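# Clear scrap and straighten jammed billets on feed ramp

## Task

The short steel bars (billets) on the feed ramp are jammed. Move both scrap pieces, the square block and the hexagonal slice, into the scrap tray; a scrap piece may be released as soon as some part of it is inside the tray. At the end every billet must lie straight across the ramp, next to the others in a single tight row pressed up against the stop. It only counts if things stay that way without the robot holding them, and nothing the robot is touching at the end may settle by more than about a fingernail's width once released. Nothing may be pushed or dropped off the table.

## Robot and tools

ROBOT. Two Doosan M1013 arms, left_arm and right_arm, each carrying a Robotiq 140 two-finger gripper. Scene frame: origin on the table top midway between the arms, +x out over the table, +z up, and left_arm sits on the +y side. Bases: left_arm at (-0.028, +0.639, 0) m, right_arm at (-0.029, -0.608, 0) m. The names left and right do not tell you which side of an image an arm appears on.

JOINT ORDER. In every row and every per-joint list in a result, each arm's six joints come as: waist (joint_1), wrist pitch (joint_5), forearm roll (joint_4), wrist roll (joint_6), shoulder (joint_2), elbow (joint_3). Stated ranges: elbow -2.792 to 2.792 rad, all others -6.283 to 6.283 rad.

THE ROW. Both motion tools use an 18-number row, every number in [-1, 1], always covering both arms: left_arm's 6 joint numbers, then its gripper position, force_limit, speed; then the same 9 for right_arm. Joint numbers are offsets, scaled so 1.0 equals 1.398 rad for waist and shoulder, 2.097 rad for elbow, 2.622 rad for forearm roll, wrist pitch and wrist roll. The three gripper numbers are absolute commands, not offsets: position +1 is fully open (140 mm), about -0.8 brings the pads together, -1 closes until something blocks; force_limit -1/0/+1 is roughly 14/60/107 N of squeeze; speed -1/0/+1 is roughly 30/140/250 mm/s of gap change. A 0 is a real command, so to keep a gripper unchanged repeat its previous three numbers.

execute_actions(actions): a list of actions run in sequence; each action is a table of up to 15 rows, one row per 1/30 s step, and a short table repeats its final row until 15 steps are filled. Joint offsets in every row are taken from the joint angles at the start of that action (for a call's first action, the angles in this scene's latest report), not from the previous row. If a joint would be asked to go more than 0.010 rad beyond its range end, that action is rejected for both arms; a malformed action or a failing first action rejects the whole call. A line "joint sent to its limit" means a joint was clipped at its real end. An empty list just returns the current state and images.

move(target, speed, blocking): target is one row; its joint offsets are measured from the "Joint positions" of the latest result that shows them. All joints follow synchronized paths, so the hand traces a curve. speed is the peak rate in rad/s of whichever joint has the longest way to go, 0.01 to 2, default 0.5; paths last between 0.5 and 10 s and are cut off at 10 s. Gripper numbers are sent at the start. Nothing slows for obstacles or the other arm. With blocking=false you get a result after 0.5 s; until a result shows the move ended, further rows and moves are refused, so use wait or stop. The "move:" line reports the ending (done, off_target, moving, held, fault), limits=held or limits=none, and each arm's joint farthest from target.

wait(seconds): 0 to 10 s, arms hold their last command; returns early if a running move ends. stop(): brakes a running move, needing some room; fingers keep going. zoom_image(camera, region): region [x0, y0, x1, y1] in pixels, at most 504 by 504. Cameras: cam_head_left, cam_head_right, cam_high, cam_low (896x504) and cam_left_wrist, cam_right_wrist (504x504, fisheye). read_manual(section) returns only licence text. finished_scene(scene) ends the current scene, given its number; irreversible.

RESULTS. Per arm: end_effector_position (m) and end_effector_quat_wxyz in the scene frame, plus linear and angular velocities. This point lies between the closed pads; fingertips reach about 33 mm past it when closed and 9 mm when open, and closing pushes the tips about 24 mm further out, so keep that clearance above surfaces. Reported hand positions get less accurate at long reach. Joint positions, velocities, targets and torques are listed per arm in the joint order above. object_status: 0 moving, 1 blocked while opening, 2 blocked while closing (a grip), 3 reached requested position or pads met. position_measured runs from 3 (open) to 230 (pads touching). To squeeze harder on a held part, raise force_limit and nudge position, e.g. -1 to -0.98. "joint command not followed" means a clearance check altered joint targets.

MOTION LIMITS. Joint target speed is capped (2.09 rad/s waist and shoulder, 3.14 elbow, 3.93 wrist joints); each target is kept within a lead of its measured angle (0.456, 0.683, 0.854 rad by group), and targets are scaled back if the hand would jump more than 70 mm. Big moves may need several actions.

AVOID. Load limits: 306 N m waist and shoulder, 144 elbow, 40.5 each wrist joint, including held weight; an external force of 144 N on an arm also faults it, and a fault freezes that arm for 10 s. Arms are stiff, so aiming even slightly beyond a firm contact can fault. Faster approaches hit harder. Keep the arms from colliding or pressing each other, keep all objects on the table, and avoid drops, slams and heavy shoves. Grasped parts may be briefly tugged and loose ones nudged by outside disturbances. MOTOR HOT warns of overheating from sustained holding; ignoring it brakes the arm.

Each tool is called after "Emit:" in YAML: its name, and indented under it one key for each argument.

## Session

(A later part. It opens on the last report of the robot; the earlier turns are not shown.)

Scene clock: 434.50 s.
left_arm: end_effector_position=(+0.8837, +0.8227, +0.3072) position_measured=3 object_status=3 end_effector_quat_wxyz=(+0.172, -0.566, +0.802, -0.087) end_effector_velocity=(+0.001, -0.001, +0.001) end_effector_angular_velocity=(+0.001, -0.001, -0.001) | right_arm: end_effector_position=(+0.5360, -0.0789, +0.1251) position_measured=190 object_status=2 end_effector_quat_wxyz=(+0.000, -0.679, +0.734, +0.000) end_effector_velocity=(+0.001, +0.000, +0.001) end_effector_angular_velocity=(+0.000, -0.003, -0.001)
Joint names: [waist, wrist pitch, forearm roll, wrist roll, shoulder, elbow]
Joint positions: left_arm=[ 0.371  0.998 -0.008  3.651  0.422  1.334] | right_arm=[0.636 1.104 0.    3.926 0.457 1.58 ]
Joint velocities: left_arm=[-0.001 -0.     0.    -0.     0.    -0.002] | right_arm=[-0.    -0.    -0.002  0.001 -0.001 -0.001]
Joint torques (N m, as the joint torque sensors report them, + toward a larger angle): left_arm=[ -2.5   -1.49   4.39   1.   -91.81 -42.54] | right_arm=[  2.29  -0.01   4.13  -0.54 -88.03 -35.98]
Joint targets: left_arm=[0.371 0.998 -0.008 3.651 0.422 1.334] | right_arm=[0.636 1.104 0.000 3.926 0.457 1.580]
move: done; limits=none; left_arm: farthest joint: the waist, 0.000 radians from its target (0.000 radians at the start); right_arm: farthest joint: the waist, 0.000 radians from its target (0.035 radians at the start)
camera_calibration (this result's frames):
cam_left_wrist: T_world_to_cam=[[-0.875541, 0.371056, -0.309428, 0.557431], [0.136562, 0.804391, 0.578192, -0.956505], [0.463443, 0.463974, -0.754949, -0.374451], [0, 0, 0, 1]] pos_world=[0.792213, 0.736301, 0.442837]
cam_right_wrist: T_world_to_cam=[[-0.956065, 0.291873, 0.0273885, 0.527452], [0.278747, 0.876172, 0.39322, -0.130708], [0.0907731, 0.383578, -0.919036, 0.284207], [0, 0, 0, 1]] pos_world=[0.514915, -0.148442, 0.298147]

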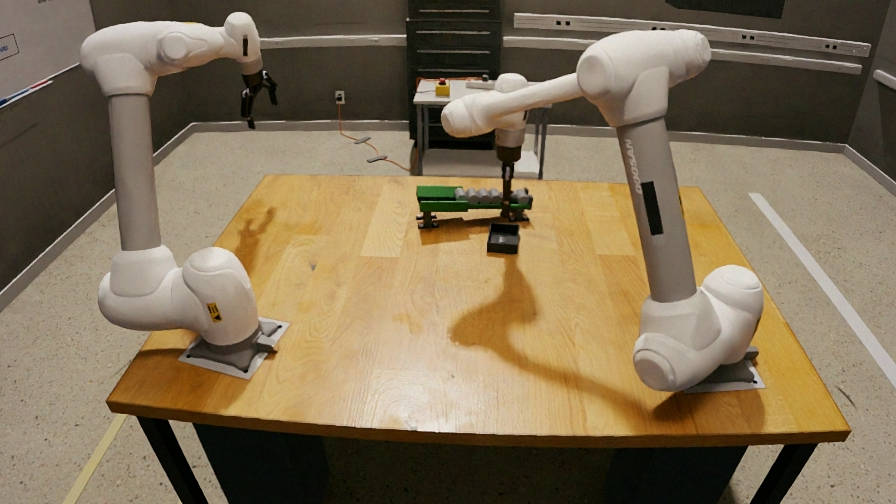

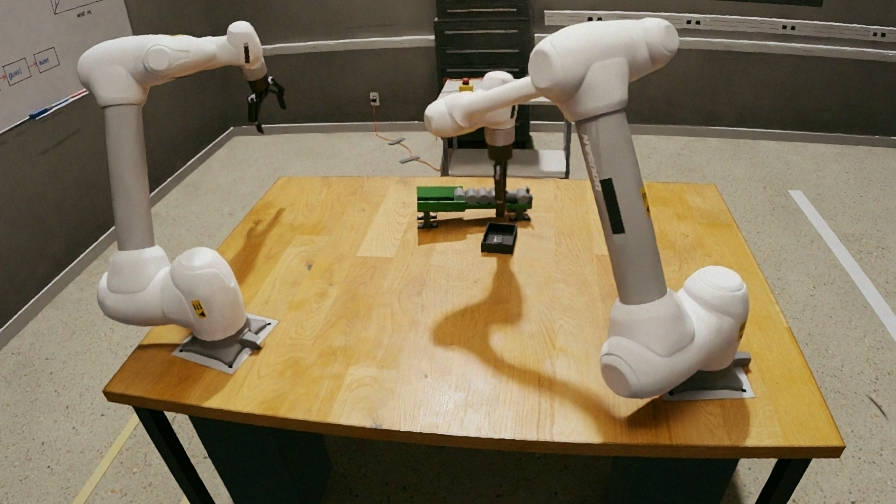

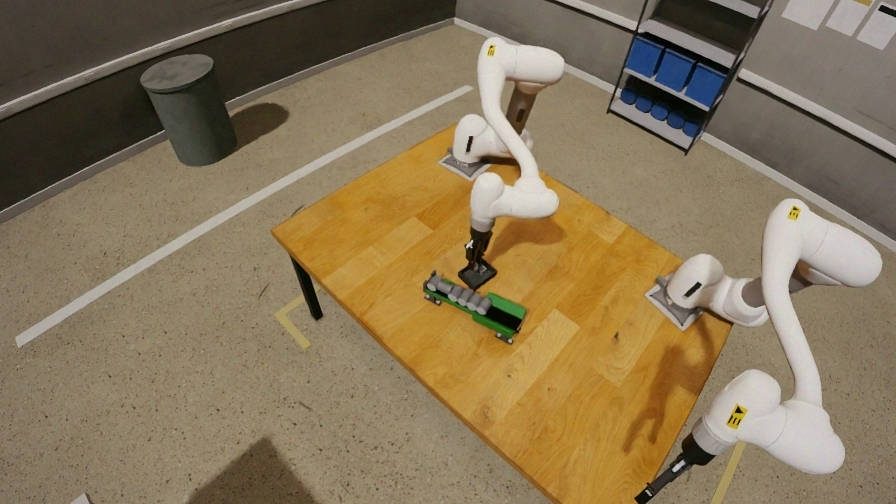

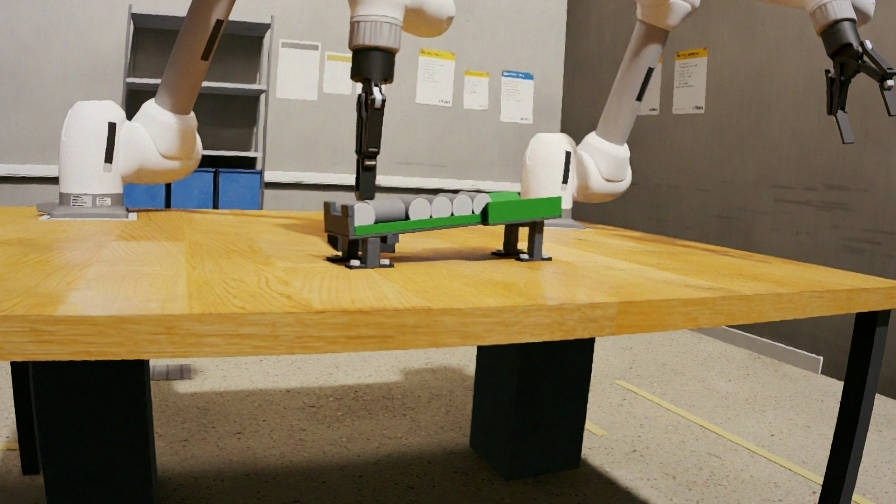

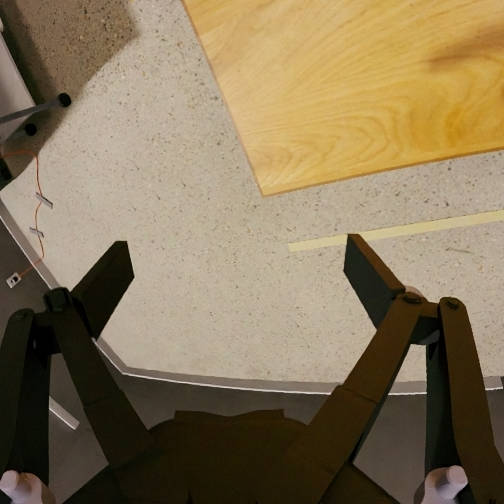

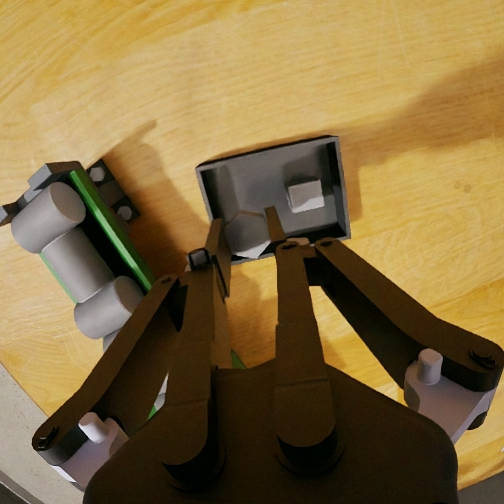

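Emit:
move:
  target: [0,0,0,0,0,0,1,0,0, 0.002628,-0.042613,0,0.001401,0.03704,0.028588,-1,0.2,-0.7]
  speed: 0.16

Scene clock: 455.93 s.
left_arm: end_effector_position=(+0.8837, +0.8227, +0.3072) position_measured=3 object_status=3 end_effector_quat_wxyz=(+0.172, -0.566, +0.802, -0.087) end_effector_velocity=(+0.001, +0.002, +0.001) end_effector_angular_velocity=(+0.001, -0.003, +0.001) | right_arm: end_effector_position=(+0.5320, -0.0786, +0.0561) position_measured=190 object_status=2 end_effector_quat_wxyz=(+0.000, -0.679, +0.734, +0.000) end_effector_velocity=(-0.001, -0.000, -0.001) end_effector_angular_velocity=(-0.001, +0.002, -0.002)
Joint names: [waist, wrist pitch, forearm roll, wrist roll, shoulder, elbow]
Joint positions: left_arm=[ 0.371  0.998 -0.008  3.651  0.422  1.334] | right_arm=[0.64  0.992 0.    3.929 0.509 1.64 ]
Joint velocities: left_arm=[ 0.001 -0.002  0.001  0.    -0.    -0.001] | right_arm=[0.    0.001 0.001 0.001 0.001 0.001]
Joint torques (N m, as the joint torque sensors report them, + toward a larger angle): left_arm=[ -3.13  -1.63   4.38   1.01 -90.54 -41.95] | right_arm=[  2.02  -0.06   3.88  -0.36 -90.59 -33.73]
Joint targets: left_arm=[0.371 0.998 -0.008 3.651 0.422 1.334] | right_arm=[0.640 0.992 0.000 3.929 0.509 1.640]
move: done; limits=none; left_arm: farthest joint: the waist, 0.000 radians from its target (0.000 radians at the start); right_arm: farthest joint: the waist, 0.000 radians from its target (0.003 radians at the start)
camera_calibration (this result's frames):
cam_left_wrist: T_world_to_cam=[[-0.875541, 0.371056, -0.309428, 0.557431], [0.136562, 0.804391, 0.578192, -0.956505], [0.463443, 0.463974, -0.754949, -0.374451], [0, 0, 0, 1]] pos_world=[0.792212, 0.736301, 0.442837]
cam_right_wrist: T_world_to_cam=[[-0.956069, 0.291867, 0.0273068, 0.525471], [0.278713, 0.87619, 0.393205, -0.102724], [0.0908377, 0.383542, -0.919045, 0.221028], [0, 0, 0, 1]] pos_world=[0.510939, -0.148136, 0.229177]

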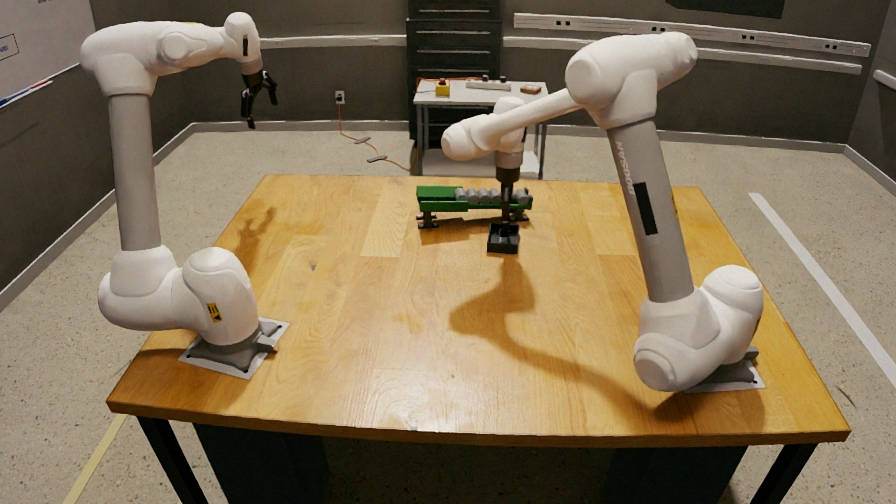

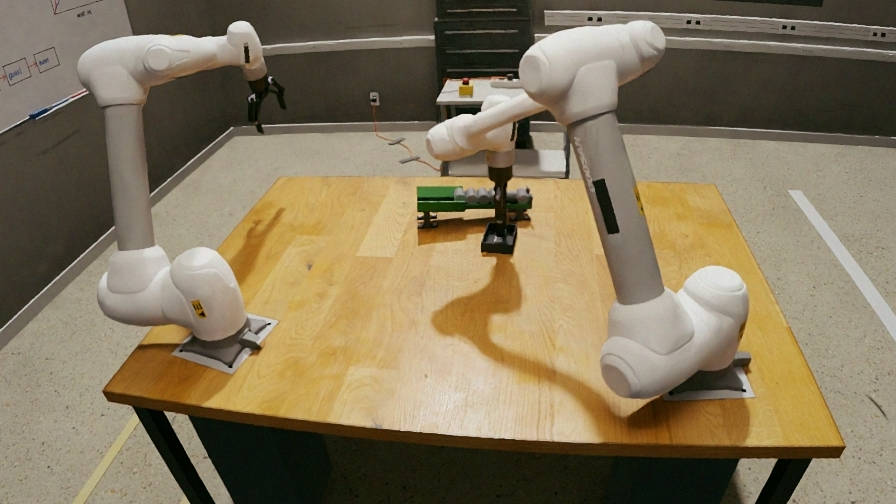

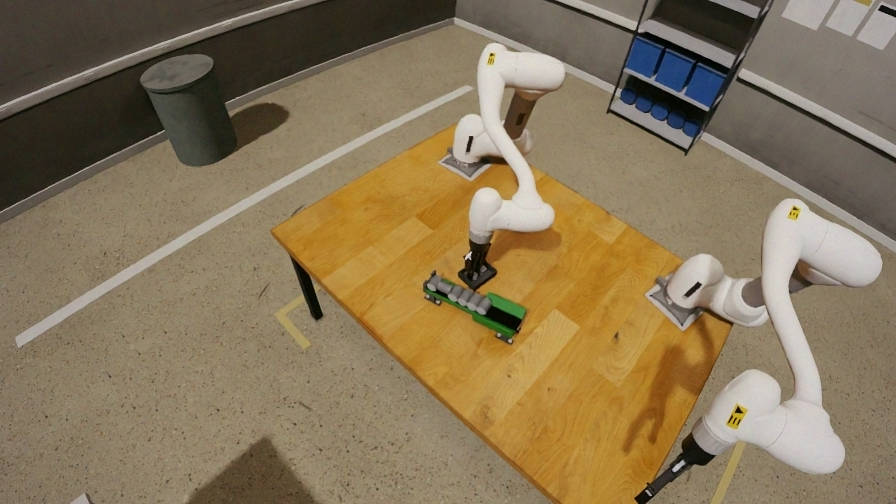

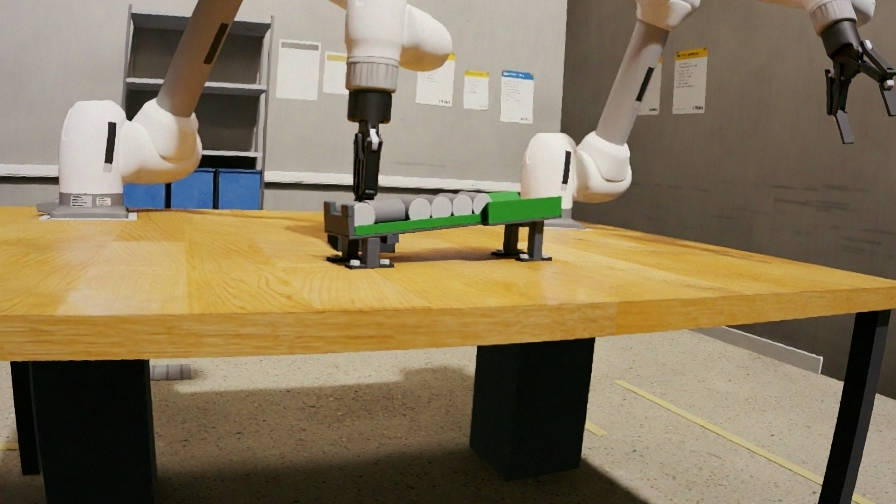

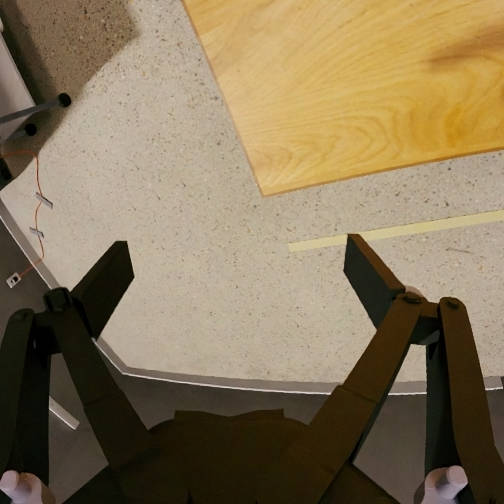

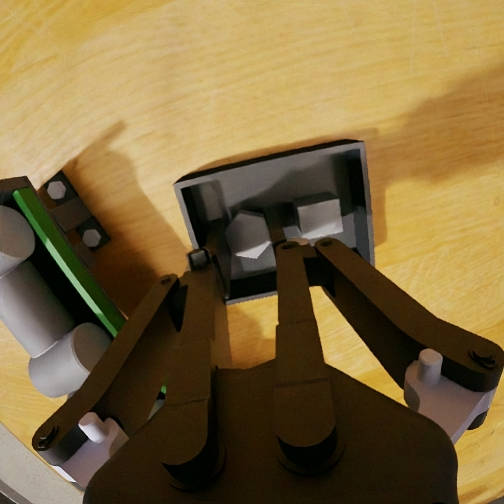

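Emit:
zoom_image:
  camera: "cam_right_wrist"
  region: [165, 130, 385, 310]

Emit:
zoom_image:
  camera: "cam_head_right"
  region: [465, 195, 535, 265]

Region (165, 130, 385, 310) of cam_right_wrist's 504x504 image, scaled by 2.291, with more detail than that image has; it fills the top 412 rows of this view, and the rest is white.

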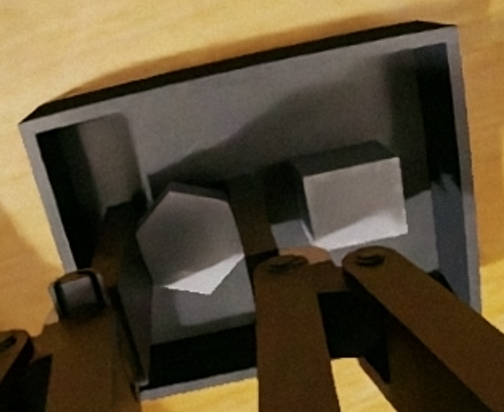

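Region (465, 195, 535, 265) of cam_head_right's 896x504 image, scaled by 7.200, with more detail than that image has.

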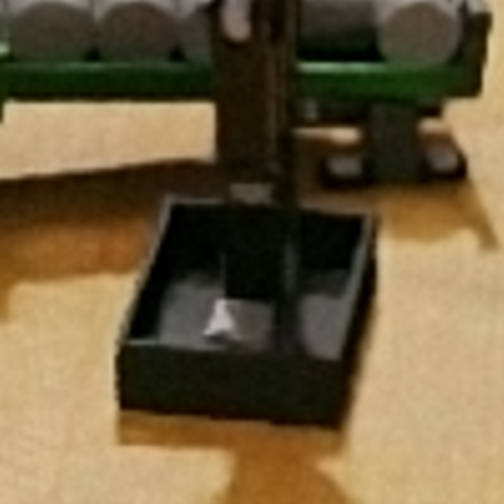

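Emit:
move:
  target: [0,0,0,0,0,0,1,0,0, -0.002628,0.042613,0,-0.076278,-0.03704,-0.028588,-0.33,0,0.3]
  speed: 0.28

Scene clock: 557.13 s.
left_arm: end_effector_position=(+0.8837, +0.8227, +0.3072) position_measured=3 object_status=3 end_effector_quat_wxyz=(+0.172, -0.566, +0.802, -0.087) end_effector_velocity=(+0.000, -0.001, -0.001) end_effector_angular_velocity=(+0.000, +0.000, -0.001) | right_arm: end_effector_position=(+0.5360, -0.0789, +0.1251) position_measured=171 object_status=3 end_effector_quat_wxyz=(-0.000, +0.748, -0.664, -0.000) end_effector_velocity=(+0.000, -0.000, -0.001) end_effector_angular_velocity=(-0.001, -0.000, -0.000)
Joint names: [waist, wrist pitch, forearm roll, wrist roll, shoulder, elbow]
Joint positions: left_arm=[ 0.371  0.998 -0.008  3.651  0.422  1.334] | right_arm=[0.636 1.104 0.    3.729 0.457 1.58 ]
Joint velocities: left_arm=[-0.001 -0.001  0.     0.     0.     0.   ] | right_arm=[ 0.    -0.001 -0.001  0.001  0.001  0.   ]
Joint torques (N m, as the joint torque sensors report them, + toward a larger angle): left_arm=[ -2.02  -1.47   4.37   1.06 -91.44 -42.33] | right_arm=[  1.59   0.06   4.11  -0.41 -87.08 -35.53]
Joint targets: left_arm=[0.371 0.998 -0.008 3.651 0.422 1.334] | right_arm=[0.636 1.104 0.000 3.729 0.457 1.580]
move: done; limits=none; left_arm: farthest joint: the waist, 0.000 radians from its target (0.000 radians at the start); right_arm: farthest joint: the waist, 0.000 radians from its target (0.004 radians at the start)
camera_calibration (this result's frames):
cam_left_wrist: T_world_to_cam=[[-0.875541, 0.371056, -0.309429, 0.557432], [0.136562, 0.804391, 0.578192, -0.956505], [0.463443, 0.463974, -0.754949, -0.374451], [0, 0, 0, 1]] pos_world=[0.792212, 0.736301, 0.442838]
cam_right_wrist: T_world_to_cam=[[-0.994633, 0.0998102, 0.0272565, 0.532987], [0.102466, 0.913716, 0.393222, -0.0332776], [0.0143429, 0.393905, -0.919039, 0.325999], [0, 0, 0, 1]] pos_world=[0.52886, -0.151204, 0.298164]

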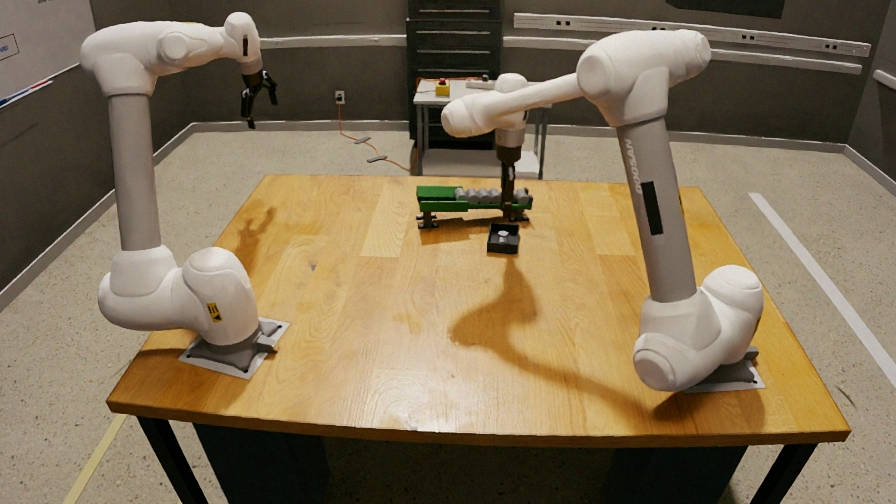

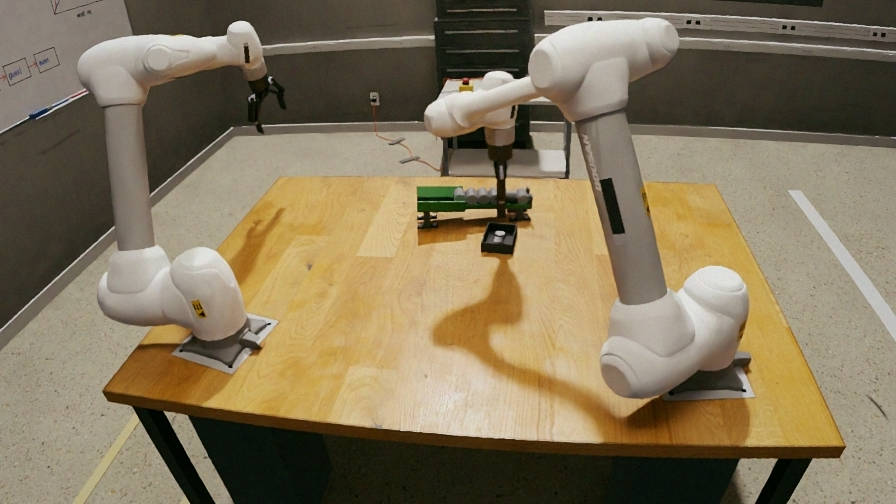

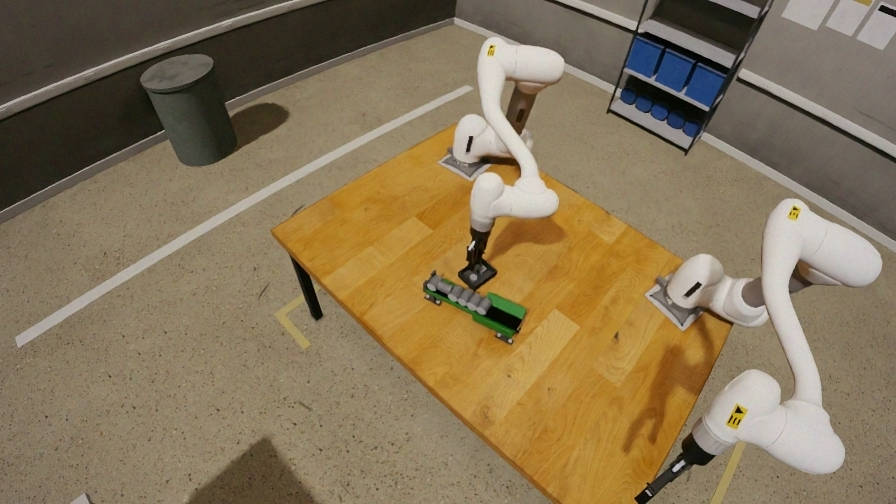

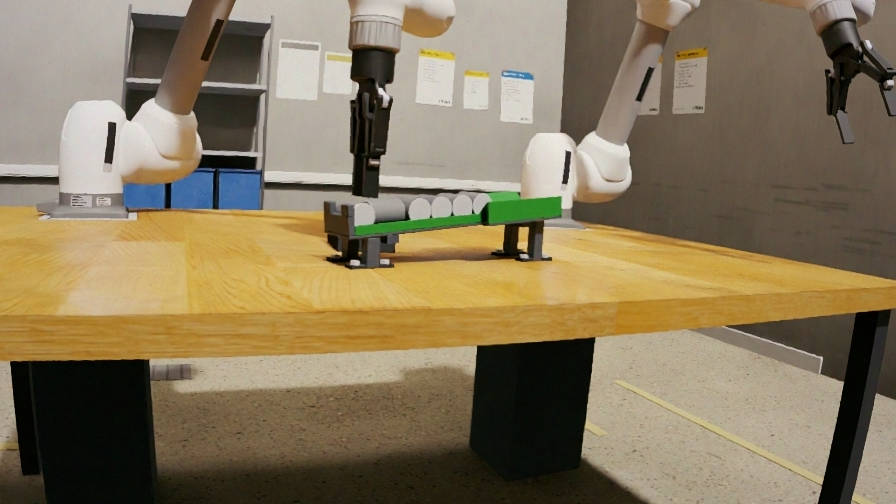

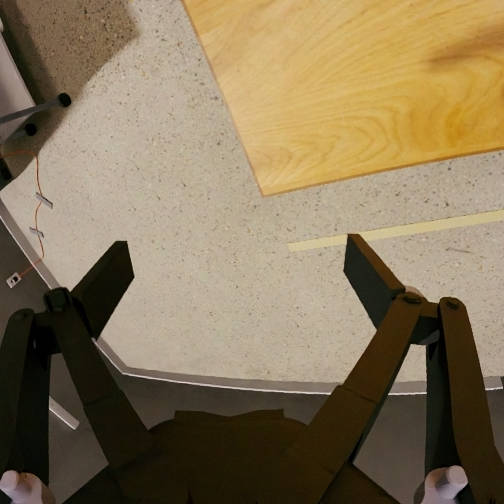

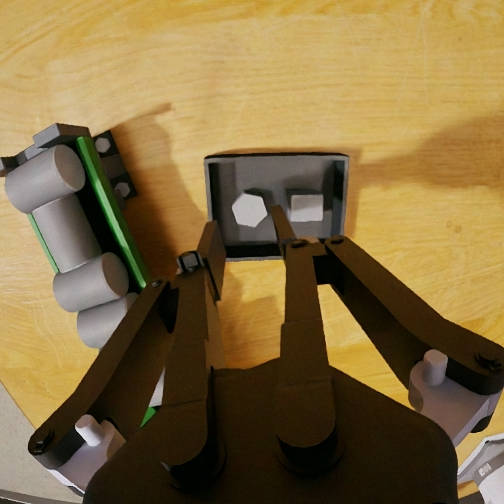

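Emit:
move:
  target: [0,0,0,0,0,0,1,0,0, -0.118722,0.036227,0.037567,-0.123745,0.090547,-0.118348,-0.215,0,0]
  speed: 0.45

Scene clock: 586.37 s.
left_arm: end_effector_position=(+0.8837, +0.8227, +0.3072) position_measured=3 object_status=3 end_effector_quat_wxyz=(+0.172, -0.566, +0.802, -0.087) end_effector_velocity=(-0.000, +0.002, -0.000) end_effector_angular_velocity=(+0.001, +0.001, +0.002) | right_arm: end_effector_position=(+0.6891, -0.0997, +0.1501) position_measured=156 object_status=3 end_effector_quat_wxyz=(-0.030, +0.787, -0.615, -0.038) end_effector_velocity=(+0.001, -0.000, +0.000) end_effector_angular_velocity=(+0.001, -0.001, +0.001)
Joint names: [waist, wrist pitch, forearm roll, wrist roll, shoulder, elbow]
Joint positions: left_arm=[ 0.371  0.998 -0.008  3.651  0.422  1.334] | right_arm=[0.47  1.199 0.099 3.405 0.583 1.332]
Joint velocities: left_arm=[ 0.002  0.     0.001 -0.     0.     0.   ] | right_arm=[-0.001 -0.     0.    -0.001  0.001 -0.002]
Joint torques (N m, as the joint torque sensors report them, + toward a larger angle): left_arm=[ -2.86  -1.5    4.49   0.92 -90.84 -41.72] | right_arm=[   2.12   -0.02    4.61   -0.47 -101.32  -38.03]
Joint targets: left_arm=[0.371 0.998 -0.008 3.651 0.422 1.334] | right_arm=[0.470 1.199 0.099 3.405 0.583 1.332]
move: done; limits=none; left_arm: farthest joint: the waist, 0.000 radians from its target (0.000 radians at the start); right_arm: farthest joint: the waist, 0.000 radians from its target (0.166 radians at the start)
camera_calibration (this result's frames):
cam_left_wrist: T_world_to_cam=[[-0.875541, 0.371056, -0.309429, 0.557431], [0.136562, 0.804391, 0.578192, -0.956505], [0.463443, 0.463974, -0.754949, -0.374451], [0, 0, 0, 1]] pos_world=[0.792212, 0.736301, 0.442837]
cam_right_wrist: T_world_to_cam=[[-0.998479, -0.0274432, 0.04782, 0.673576], [-0.00130328, 0.878829, 0.477136, 0.0156221], [-0.0551197, 0.476348, -0.877528, 0.404803], [0, 0, 0, 1]] pos_world=[0.694884, -0.188071, 0.315562]

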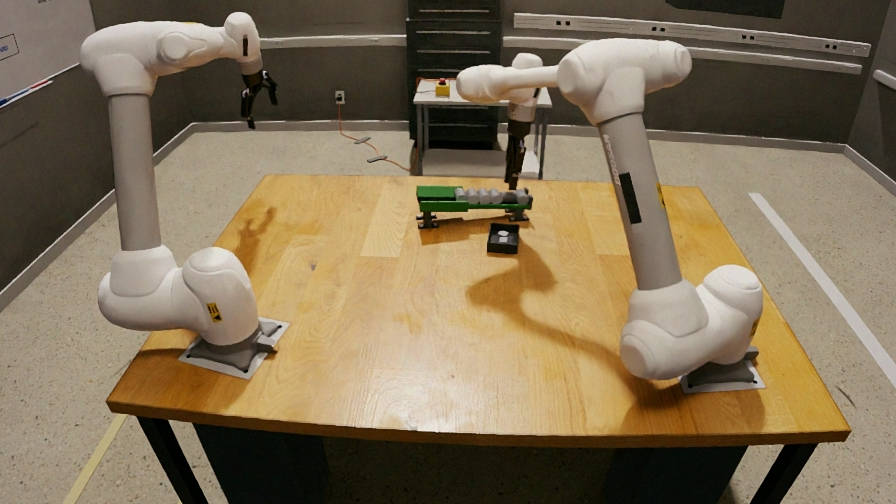

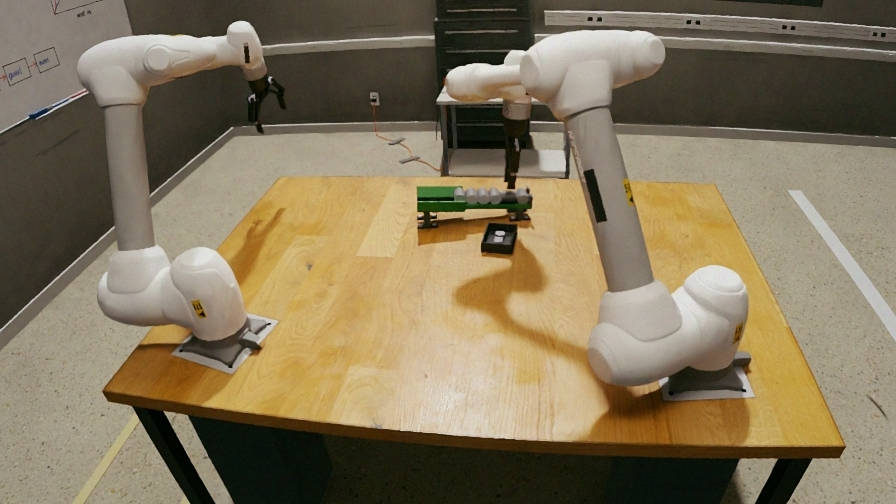

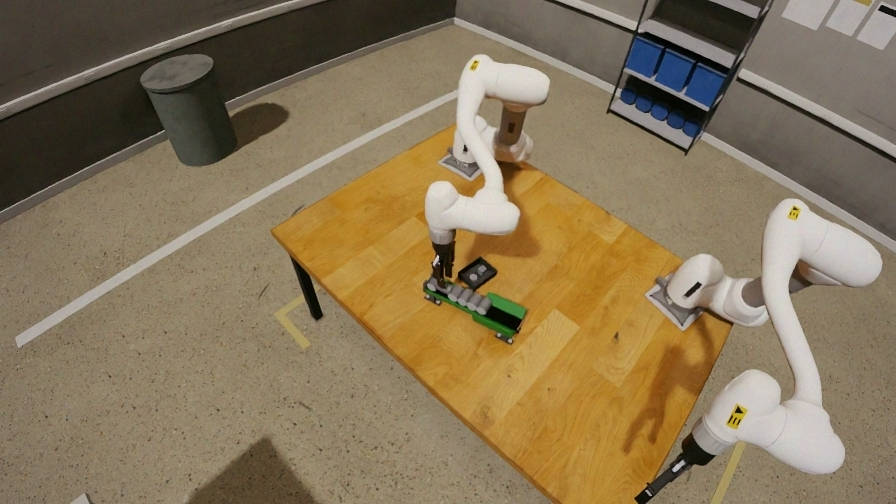

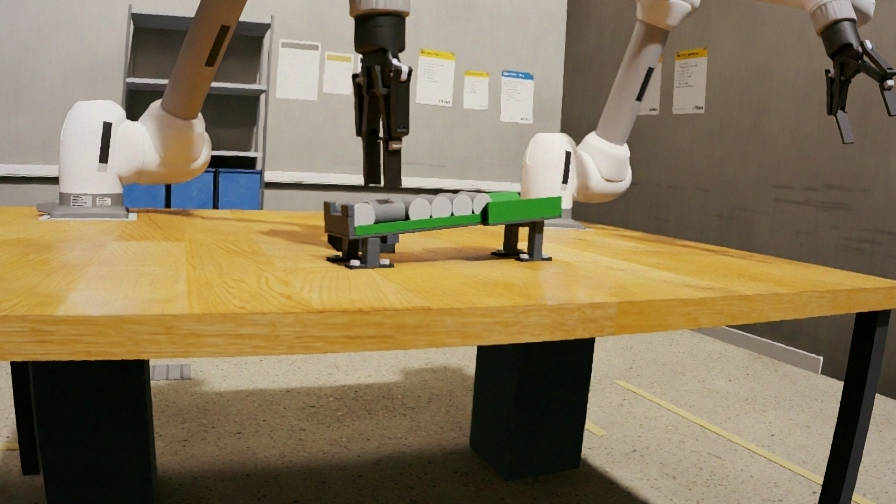

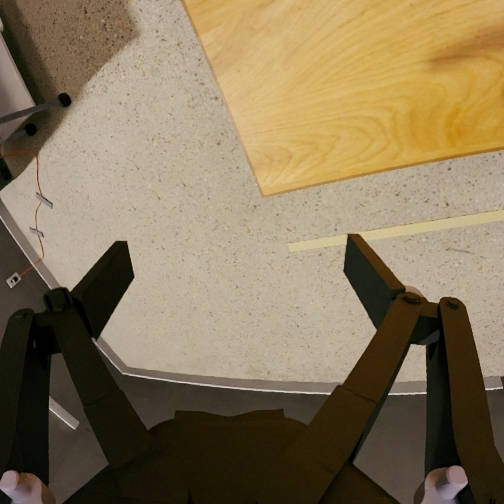

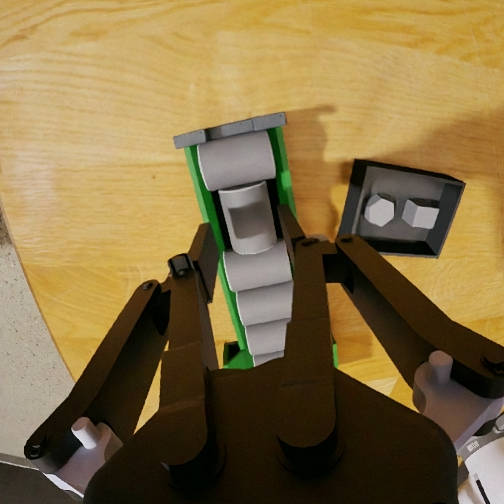

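Emit:
zoom_image:
  camera: "cam_right_wrist"
  region: [185, 160, 305, 280]

Emit:
zoom_image:
  camera: "cam_low"
  region: [320, 150, 440, 250]

Region (185, 160, 305, 280) of cam_right_wrist's 504x504 image, scaled by 4.200, with more detail than that image has.

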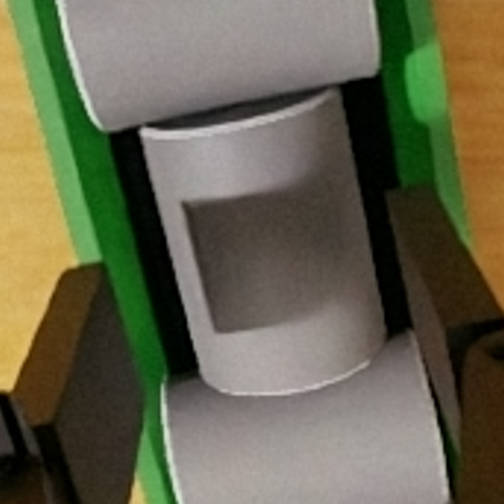

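Region (320, 150, 440, 250) of cam_low's 896x504 image, scaled by 4.200, with more detail than that image has.

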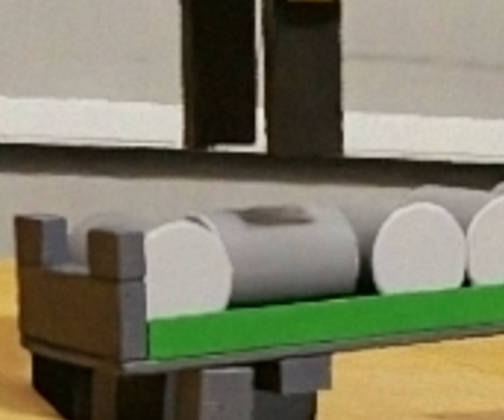

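Emit:
move:
  target: [0,0,0,0,0,0,1,0,0, 0.004778,-0.028367,0.001154,-0.000512,0.022961,0.020042,-0.215,0,0]
  speed: 0.11

Scene clock: 627.10 s.
left_arm: end_effector_position=(+0.8837, +0.8227, +0.3072) position_measured=3 object_status=3 end_effector_quat_wxyz=(+0.172, -0.566, +0.802, -0.087) end_effector_velocity=(-0.000, -0.002, -0.001) end_effector_angular_velocity=(-0.001, +0.002, -0.002) | right_arm: end_effector_position=(+0.6868, -0.0943, +0.1005) position_measured=156 object_status=3 end_effector_quat_wxyz=(-0.030, +0.787, -0.615, -0.038) end_effector_velocity=(-0.000, -0.001, -0.000) end_effector_angular_velocity=(-0.002, -0.001, +0.000)
Joint names: [waist, wrist pitch, forearm roll, wrist roll, shoulder, elbow]
Joint positions: left_arm=[ 0.371  0.998 -0.008  3.651  0.422  1.334] | right_arm=[0.477 1.125 0.102 3.404 0.616 1.374]
Joint velocities: left_arm=[-0.002  0.002 -0.001 -0.     0.     0.   ] | right_arm=[ 0.    -0.001 -0.003  0.001 -0.001  0.002]
Joint torques (N m, as the joint torque sensors report them, + toward a larger angle): left_arm=[ -2.39  -1.49   4.31   0.85 -91.38 -42.39] | right_arm=[   2.19   -0.02    4.34   -0.41 -102.86  -36.47]
Joint targets: left_arm=[0.371 0.998 -0.008 3.651 0.422 1.334] | right_arm=[0.477 1.125 0.102 3.404 0.616 1.374]
move: done; limits=none; left_arm: farthest joint: the waist, 0.000 radians from its target (0.000 radians at the start); right_arm: farthest joint: the waist, 0.000 radians from its target (0.006 radians at the start)
camera_calibration (this result's frames):
cam_left_wrist: T_world_to_cam=[[-0.875541, 0.371056, -0.309428, 0.557432], [0.136562, 0.804391, 0.578192, -0.956505], [0.463443, 0.463974, -0.754949, -0.37445], [0, 0, 0, 1]] pos_world=[0.792212, 0.736301, 0.442837]
cam_right_wrist: T_world_to_cam=[[-0.998481, -0.0274115, 0.0478009, 0.673767], [-0.00128322, 0.878818, 0.477156, 0.0345737], [-0.0550879, 0.476369, -0.877518, 0.358539], [0, 0, 0, 1]] pos_world=[0.692539, -0.182712, 0.265921]

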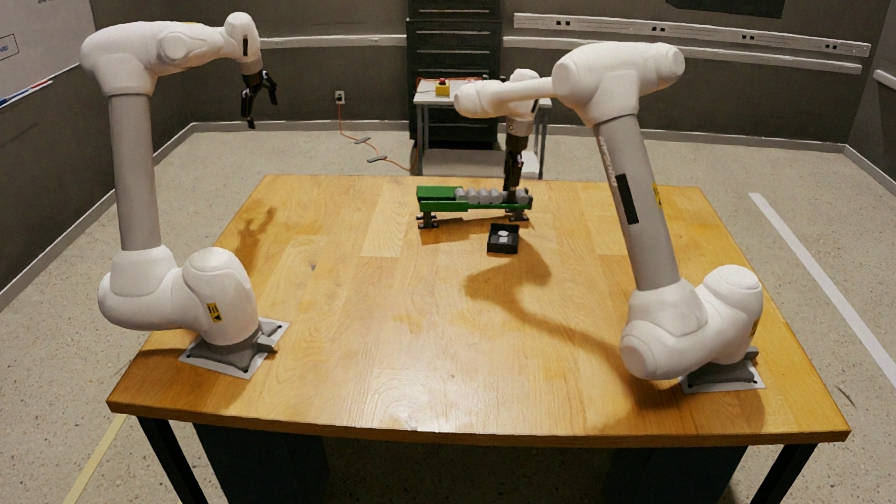

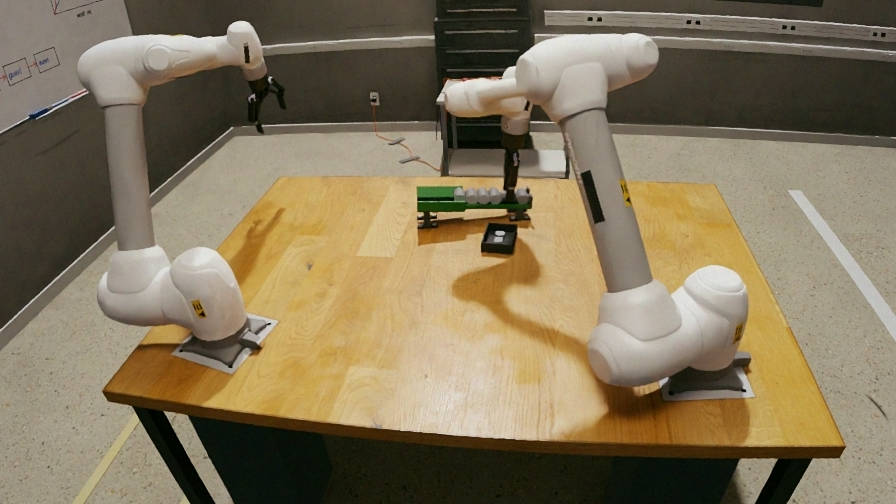

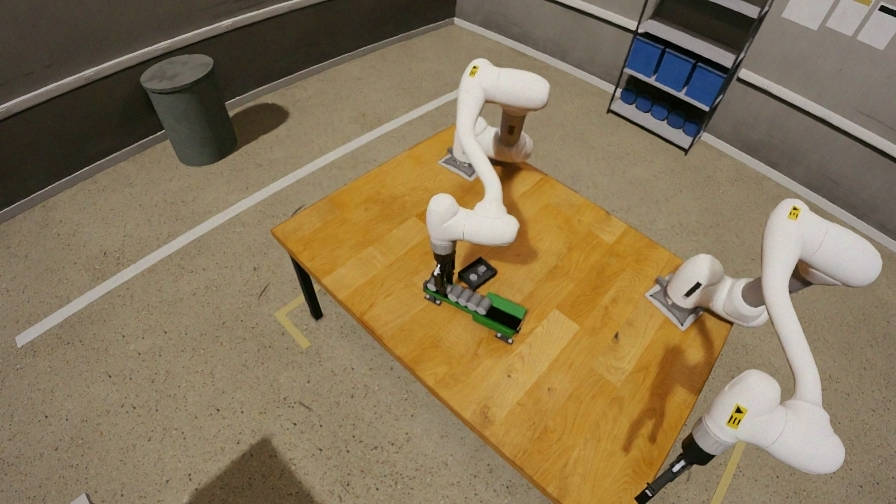

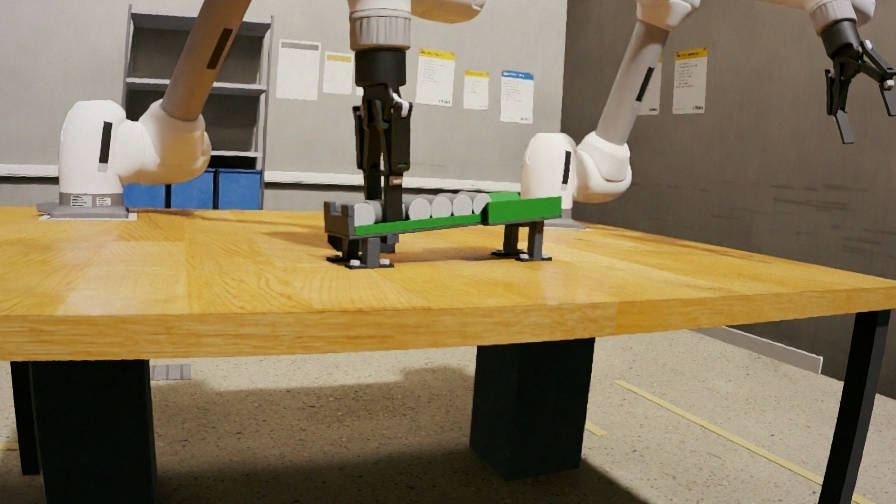

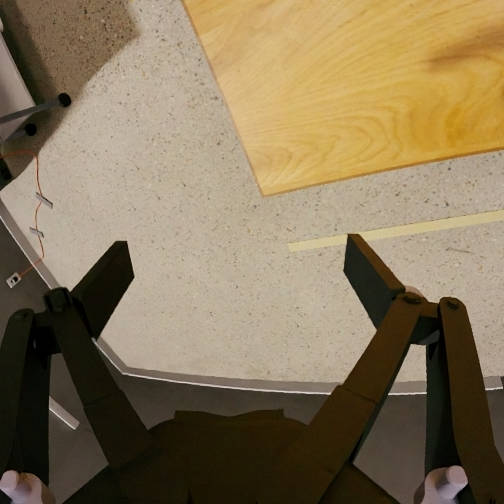

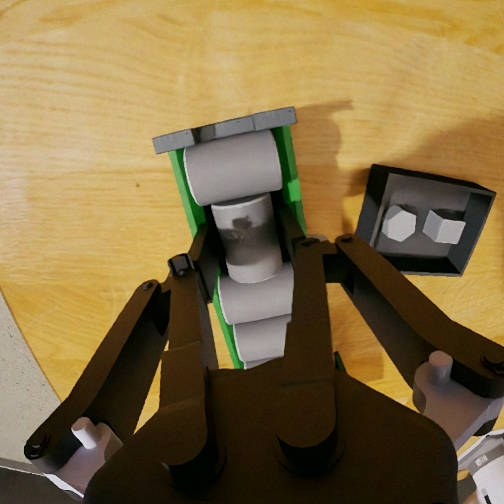

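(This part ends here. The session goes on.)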